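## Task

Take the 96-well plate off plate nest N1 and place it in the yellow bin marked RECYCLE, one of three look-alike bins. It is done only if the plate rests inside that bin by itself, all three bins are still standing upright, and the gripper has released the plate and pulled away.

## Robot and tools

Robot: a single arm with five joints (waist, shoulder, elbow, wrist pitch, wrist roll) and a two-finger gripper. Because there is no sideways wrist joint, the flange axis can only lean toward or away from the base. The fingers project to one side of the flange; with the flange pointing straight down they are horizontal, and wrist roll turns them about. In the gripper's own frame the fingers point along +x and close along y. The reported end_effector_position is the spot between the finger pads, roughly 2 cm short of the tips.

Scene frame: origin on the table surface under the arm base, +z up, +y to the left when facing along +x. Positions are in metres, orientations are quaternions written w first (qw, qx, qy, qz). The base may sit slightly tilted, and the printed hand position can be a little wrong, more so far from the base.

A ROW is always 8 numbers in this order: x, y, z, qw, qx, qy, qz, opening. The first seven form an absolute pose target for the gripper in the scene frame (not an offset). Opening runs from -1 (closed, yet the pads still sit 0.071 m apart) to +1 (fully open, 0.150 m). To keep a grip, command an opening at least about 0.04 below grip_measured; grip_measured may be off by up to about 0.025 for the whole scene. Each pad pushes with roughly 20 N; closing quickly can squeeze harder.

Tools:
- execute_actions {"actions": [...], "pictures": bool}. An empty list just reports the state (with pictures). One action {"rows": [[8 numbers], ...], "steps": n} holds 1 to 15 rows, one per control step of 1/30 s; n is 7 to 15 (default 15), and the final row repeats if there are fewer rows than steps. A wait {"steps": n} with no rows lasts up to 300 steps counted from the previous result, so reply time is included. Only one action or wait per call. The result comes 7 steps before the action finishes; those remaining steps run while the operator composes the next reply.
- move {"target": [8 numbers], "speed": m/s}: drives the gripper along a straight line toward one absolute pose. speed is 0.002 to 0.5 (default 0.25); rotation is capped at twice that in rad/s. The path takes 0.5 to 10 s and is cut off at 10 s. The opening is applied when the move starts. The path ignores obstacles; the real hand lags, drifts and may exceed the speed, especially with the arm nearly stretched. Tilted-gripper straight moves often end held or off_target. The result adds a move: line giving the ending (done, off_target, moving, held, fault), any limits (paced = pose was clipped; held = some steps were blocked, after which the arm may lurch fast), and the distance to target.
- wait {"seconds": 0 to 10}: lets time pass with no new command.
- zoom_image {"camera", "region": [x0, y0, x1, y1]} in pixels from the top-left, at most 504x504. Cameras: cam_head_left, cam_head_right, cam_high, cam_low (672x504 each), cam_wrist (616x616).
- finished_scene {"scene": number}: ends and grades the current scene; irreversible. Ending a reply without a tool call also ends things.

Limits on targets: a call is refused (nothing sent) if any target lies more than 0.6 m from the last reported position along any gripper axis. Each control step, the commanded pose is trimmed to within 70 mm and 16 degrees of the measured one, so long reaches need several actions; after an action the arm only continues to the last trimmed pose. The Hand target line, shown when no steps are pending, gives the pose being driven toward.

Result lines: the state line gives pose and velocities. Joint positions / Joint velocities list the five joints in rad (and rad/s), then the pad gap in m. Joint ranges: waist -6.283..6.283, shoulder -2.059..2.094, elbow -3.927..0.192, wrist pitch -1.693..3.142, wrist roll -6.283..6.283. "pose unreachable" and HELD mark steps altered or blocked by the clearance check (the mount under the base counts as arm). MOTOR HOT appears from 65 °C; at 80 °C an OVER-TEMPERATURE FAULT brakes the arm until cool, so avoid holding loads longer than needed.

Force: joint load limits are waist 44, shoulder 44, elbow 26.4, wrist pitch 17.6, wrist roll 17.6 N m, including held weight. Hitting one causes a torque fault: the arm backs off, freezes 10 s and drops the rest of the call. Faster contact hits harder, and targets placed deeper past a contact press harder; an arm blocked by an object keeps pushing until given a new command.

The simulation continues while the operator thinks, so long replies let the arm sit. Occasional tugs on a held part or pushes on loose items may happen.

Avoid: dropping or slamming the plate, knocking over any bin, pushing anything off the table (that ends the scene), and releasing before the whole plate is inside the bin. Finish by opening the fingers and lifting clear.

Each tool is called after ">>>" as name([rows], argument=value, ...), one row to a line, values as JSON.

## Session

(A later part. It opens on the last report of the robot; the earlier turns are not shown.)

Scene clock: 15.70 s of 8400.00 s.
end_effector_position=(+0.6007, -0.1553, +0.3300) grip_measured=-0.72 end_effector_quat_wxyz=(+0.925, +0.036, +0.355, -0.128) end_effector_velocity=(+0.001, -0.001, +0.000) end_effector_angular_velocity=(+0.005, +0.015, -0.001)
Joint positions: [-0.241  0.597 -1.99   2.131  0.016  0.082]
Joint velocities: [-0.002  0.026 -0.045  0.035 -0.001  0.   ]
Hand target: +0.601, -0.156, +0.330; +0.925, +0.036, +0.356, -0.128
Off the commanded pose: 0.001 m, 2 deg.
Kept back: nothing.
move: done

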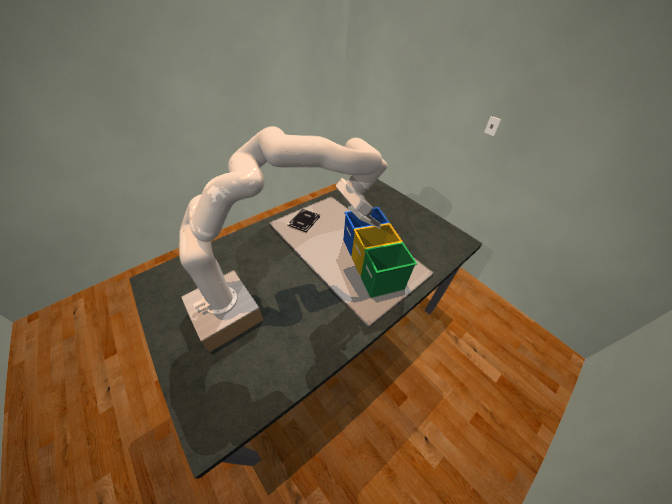

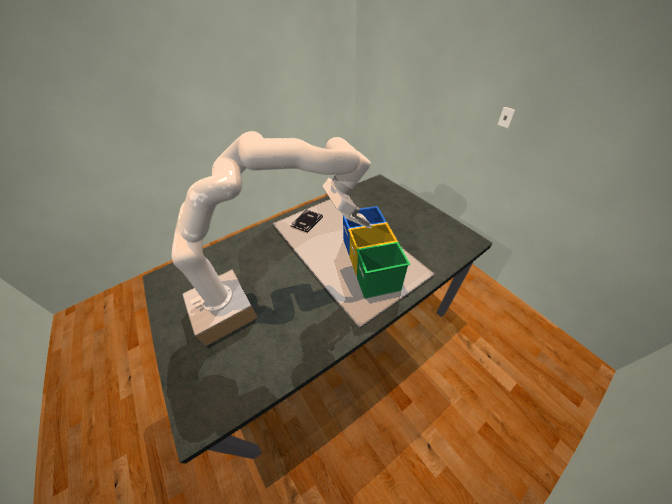

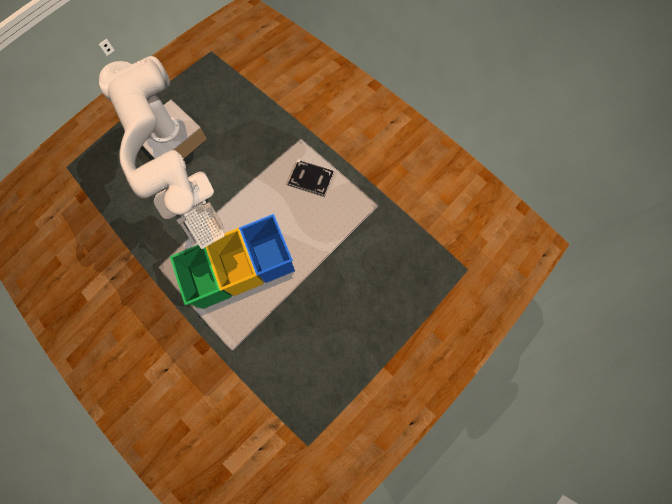

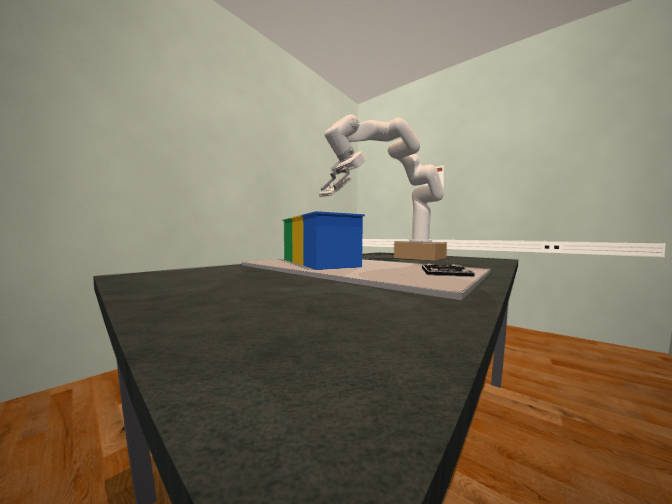

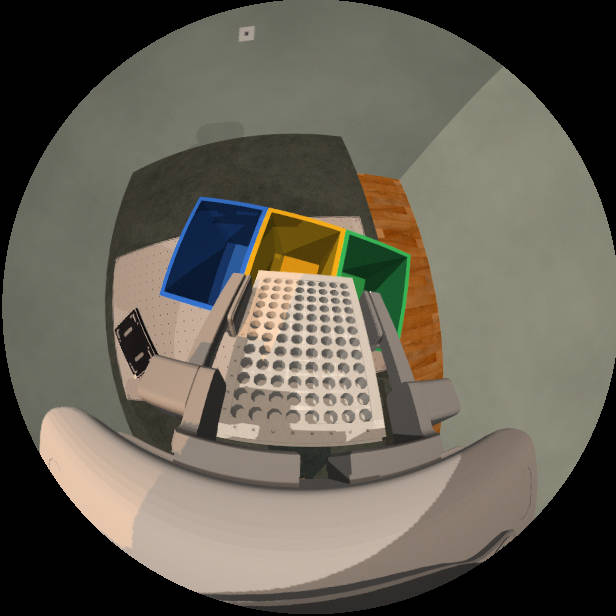

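Well aligned. Advance.

>>> move(target=[0.65,-0.165,0.26,0.924,0.045,0.354,-0.125,-0.85], speed=0.06)

Scene clock: 17.73 s of 8400.00 s.
end_effector_position=(+0.6498, -0.1651, +0.2604) grip_measured=-0.72 end_effector_quat_wxyz=(+0.926, +0.038, +0.355, -0.121) end_effector_velocity=(+0.001, -0.001, +0.000) end_effector_angular_velocity=(+0.000, +0.002, -0.001)
Joint positions: [-0.238  0.881 -2.26   2.118  0.004  0.082]
Joint velocities: [-0.     0.017 -0.03   0.016  0.001  0.   ]
Hand target: +0.650, -0.165, +0.260; +0.926, +0.038, +0.355, -0.121
Off the commanded pose: 0.000 m, 1 deg.
Kept back: nothing.
move: done

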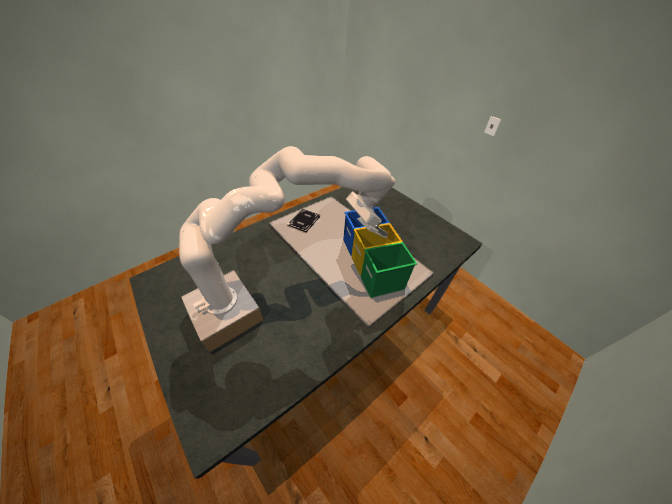

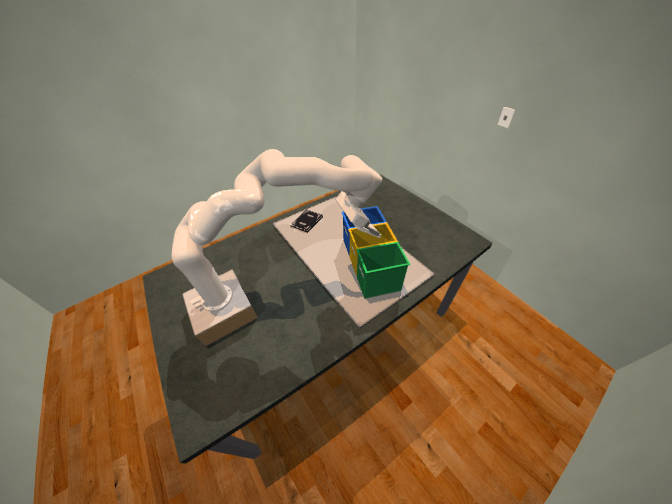

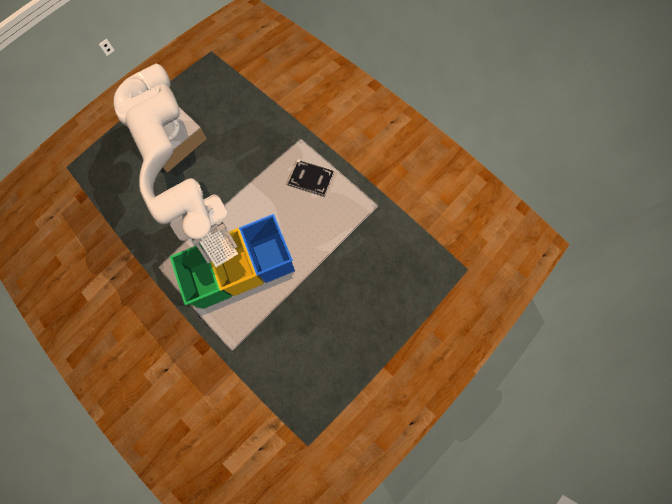

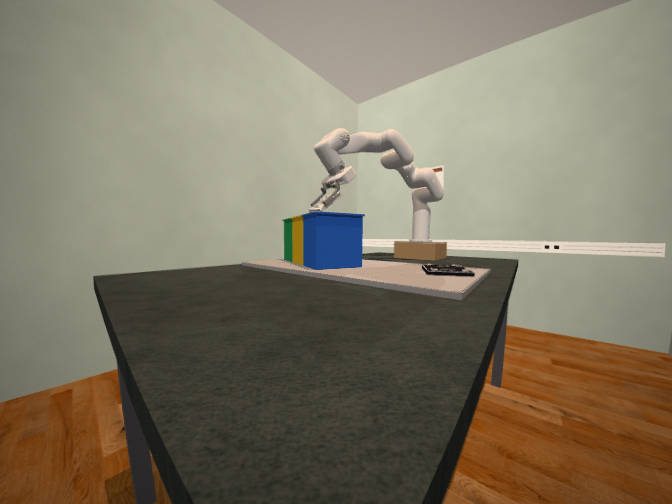

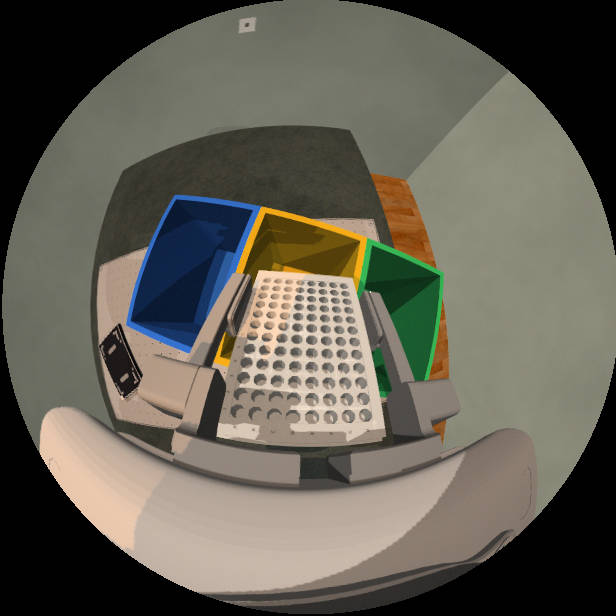

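>>> move(target=[0.68,-0.158,0.228,0.924,0.045,0.354,-0.125,-0.85], speed=0.04)

Scene clock: 22.40 s of 8400.00 s.
end_effector_position=(+0.6794, -0.1581, +0.2282) grip_measured=-0.72 end_effector_quat_wxyz=(+0.928, +0.030, +0.351, -0.117) end_effector_velocity=(+0.002, -0.000, +0.001) end_effector_angular_velocity=(+0.001, +0.005, -0.000)
Joint positions: [-0.214  1.139 -2.622  2.212  0.019  0.082]
Joint velocities: [ 0.     0.101 -0.186  0.09   0.    -0.   ]
Hand target: +0.680, -0.158, +0.228; +0.928, +0.030, +0.352, -0.117
Off the commanded pose: 0.001 m, 2 deg.
Kept back: nothing.
After step 90, 0.20 s passed at rest.
move: done

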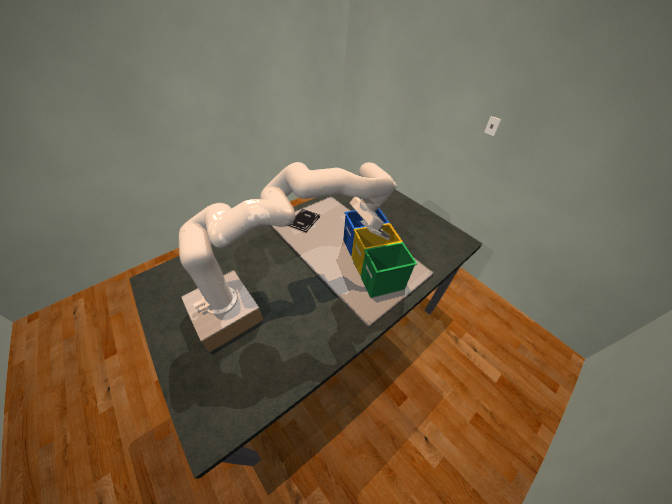

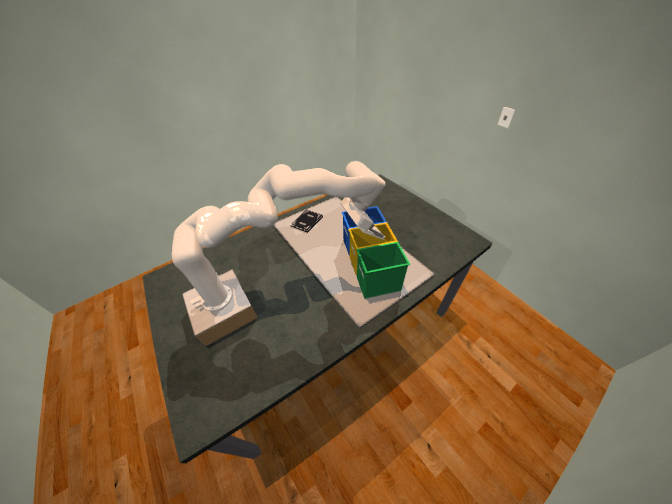

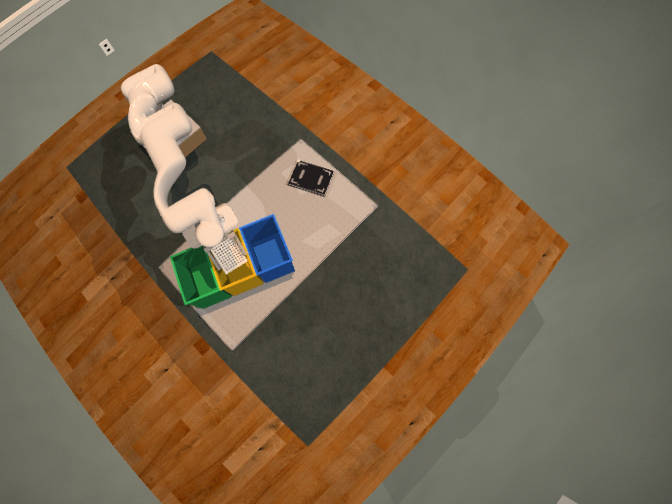

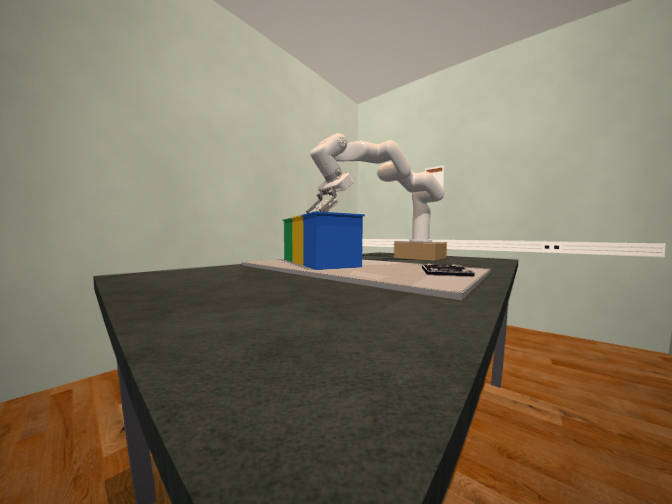

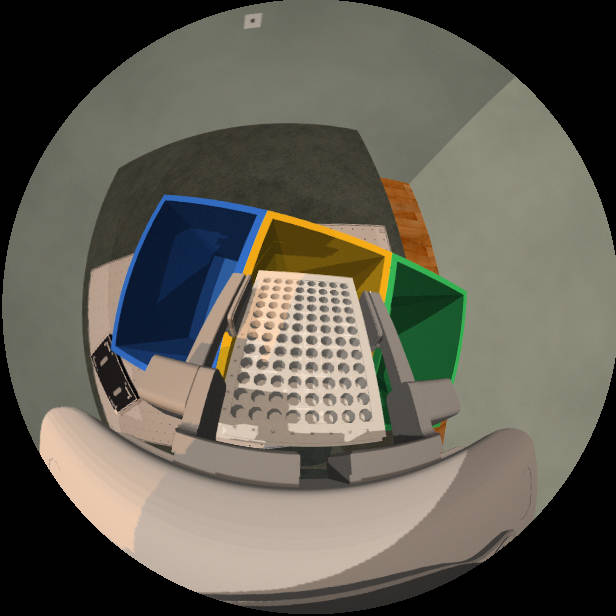

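Good; release.

>>> move(target=[0.68,-0.158,0.228,0.928,0.03,0.352,-0.117,-0.5])

>>> move(target=[0.60,-0.14,0.33,0.928,0.03,0.352,-0.117,-0.5], speed=0.15)

Scene clock: 23.33 s of 8400.00 s.
end_effector_position=(+0.6799, -0.1580, +0.2280) grip_measured=-0.50 end_effector_quat_wxyz=(+0.928, +0.030, +0.352, -0.117) end_effector_velocity=(+0.000, -0.000, +0.000) end_effector_angular_velocity=(-0.000, +0.001, -0.001)
Joint positions: [-0.214  1.165 -2.669  2.234  0.019  0.091]
Joint velocities: [-0.     0.022 -0.04   0.019  0.     0.   ]
Hand target: +0.680, -0.158, +0.228; +0.928, +0.030, +0.352, -0.117
Off the commanded pose: 0.000 m, 0 deg.
Kept back: nothing.
move: done

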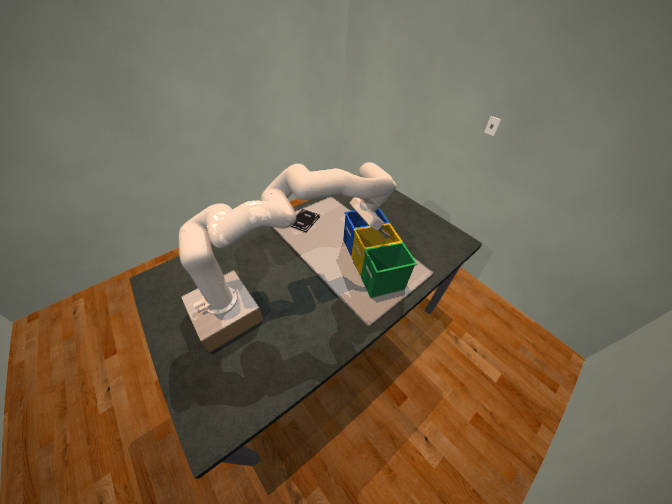

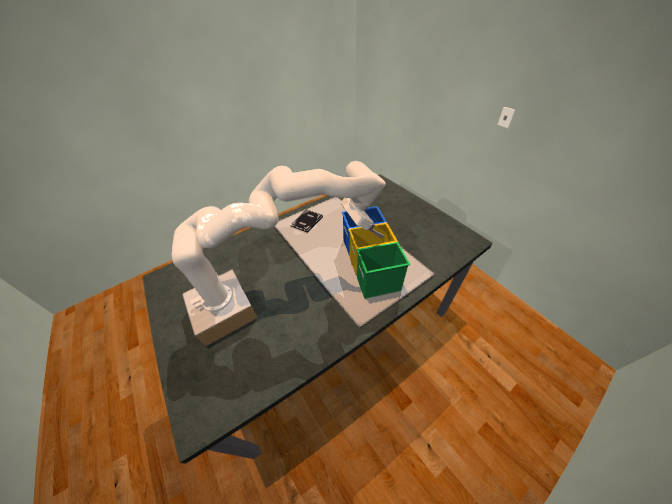

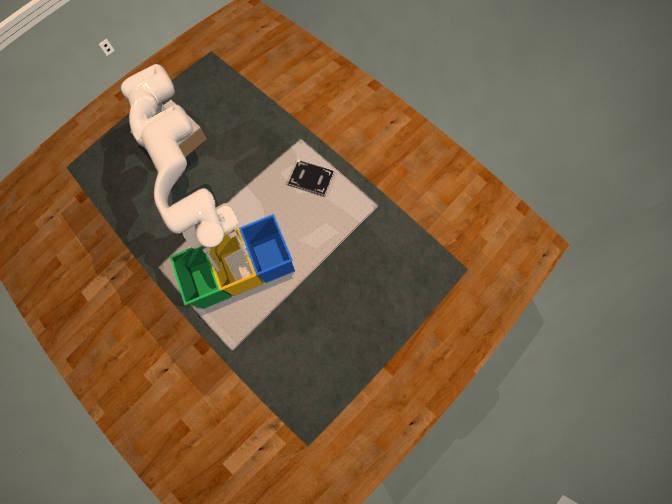

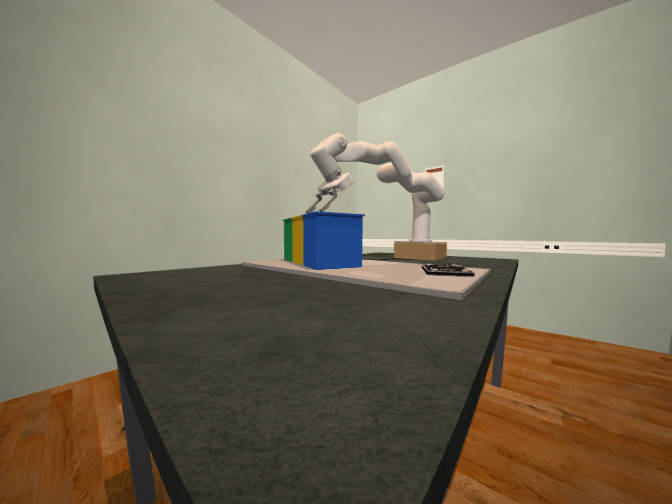

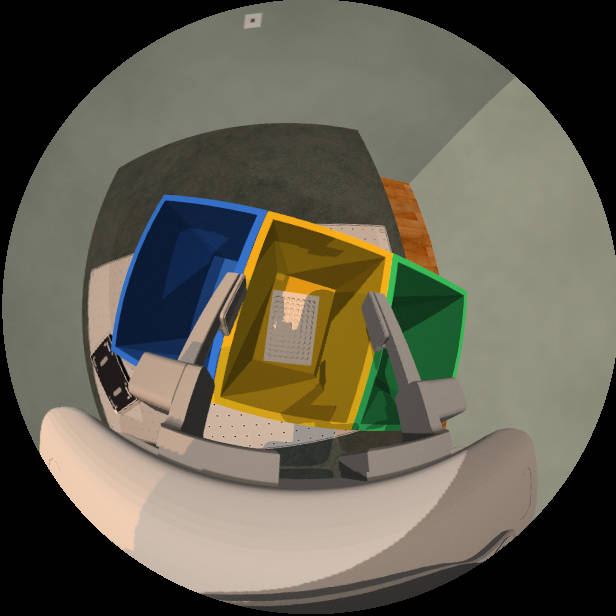

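Scene clock: 24.73 s of 8400.00 s.
end_effector_position=(+0.6003, -0.1402, +0.3295) grip_measured=-0.50 end_effector_quat_wxyz=(+0.928, +0.031, +0.353, -0.118) end_effector_velocity=(+0.001, +0.001, +0.004) end_effector_angular_velocity=(-0.003, -0.017, +0.002)
Joint positions: [-0.217  0.569 -1.944  2.107  0.017  0.091]
Joint velocities: [ 0.001 -0.019  0.023 -0.021 -0.001  0.   ]
Hand target: +0.600, -0.140, +0.330; +0.928, +0.031, +0.352, -0.118
Off the commanded pose: 0.001 m, 0 deg.
Kept back: nothing.
move: done

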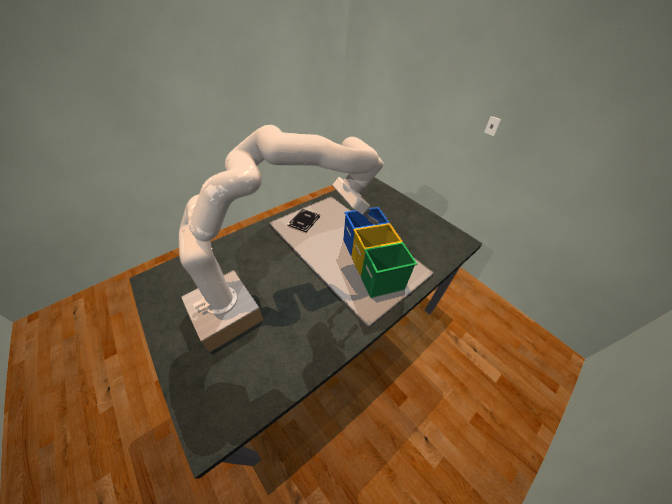

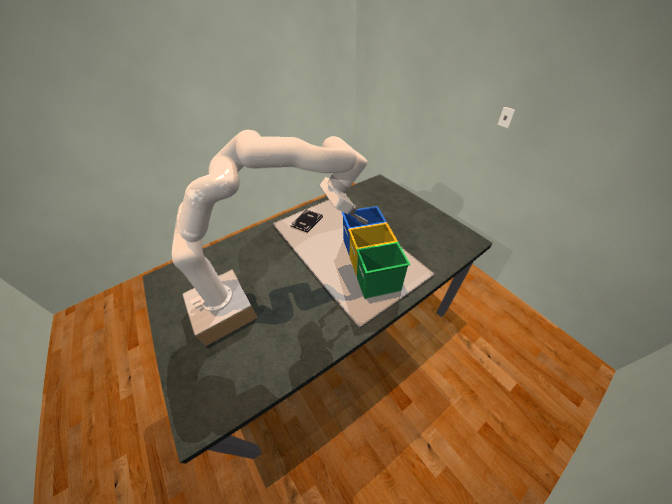

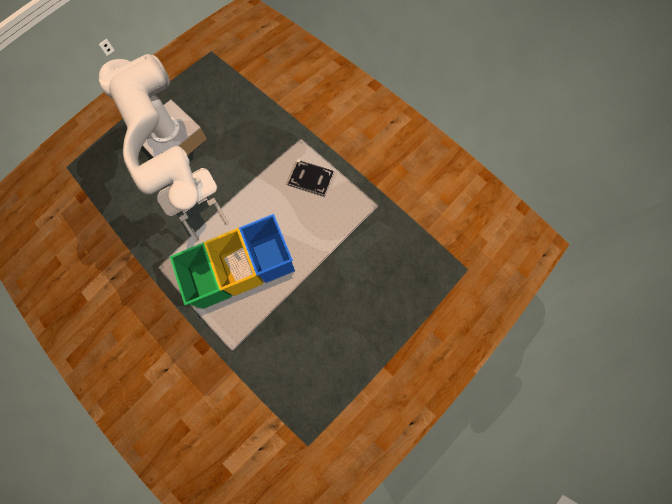

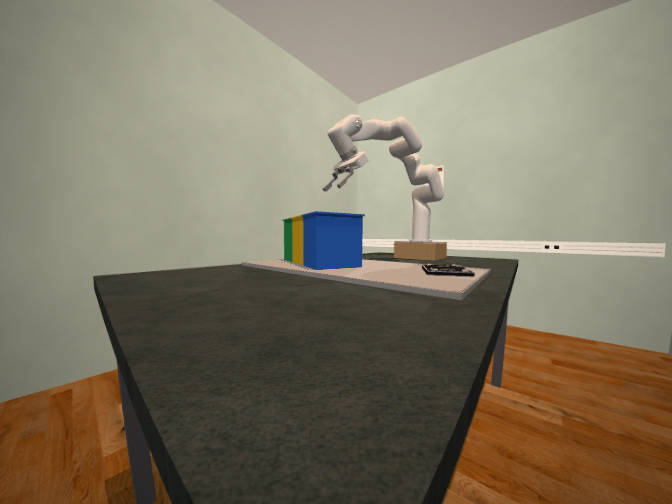

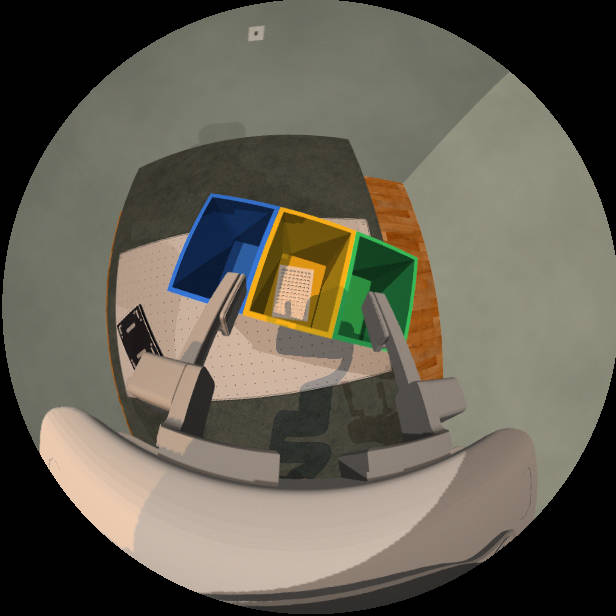

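>>> finished_scene(scene=2)

The scene is finished: the task was done.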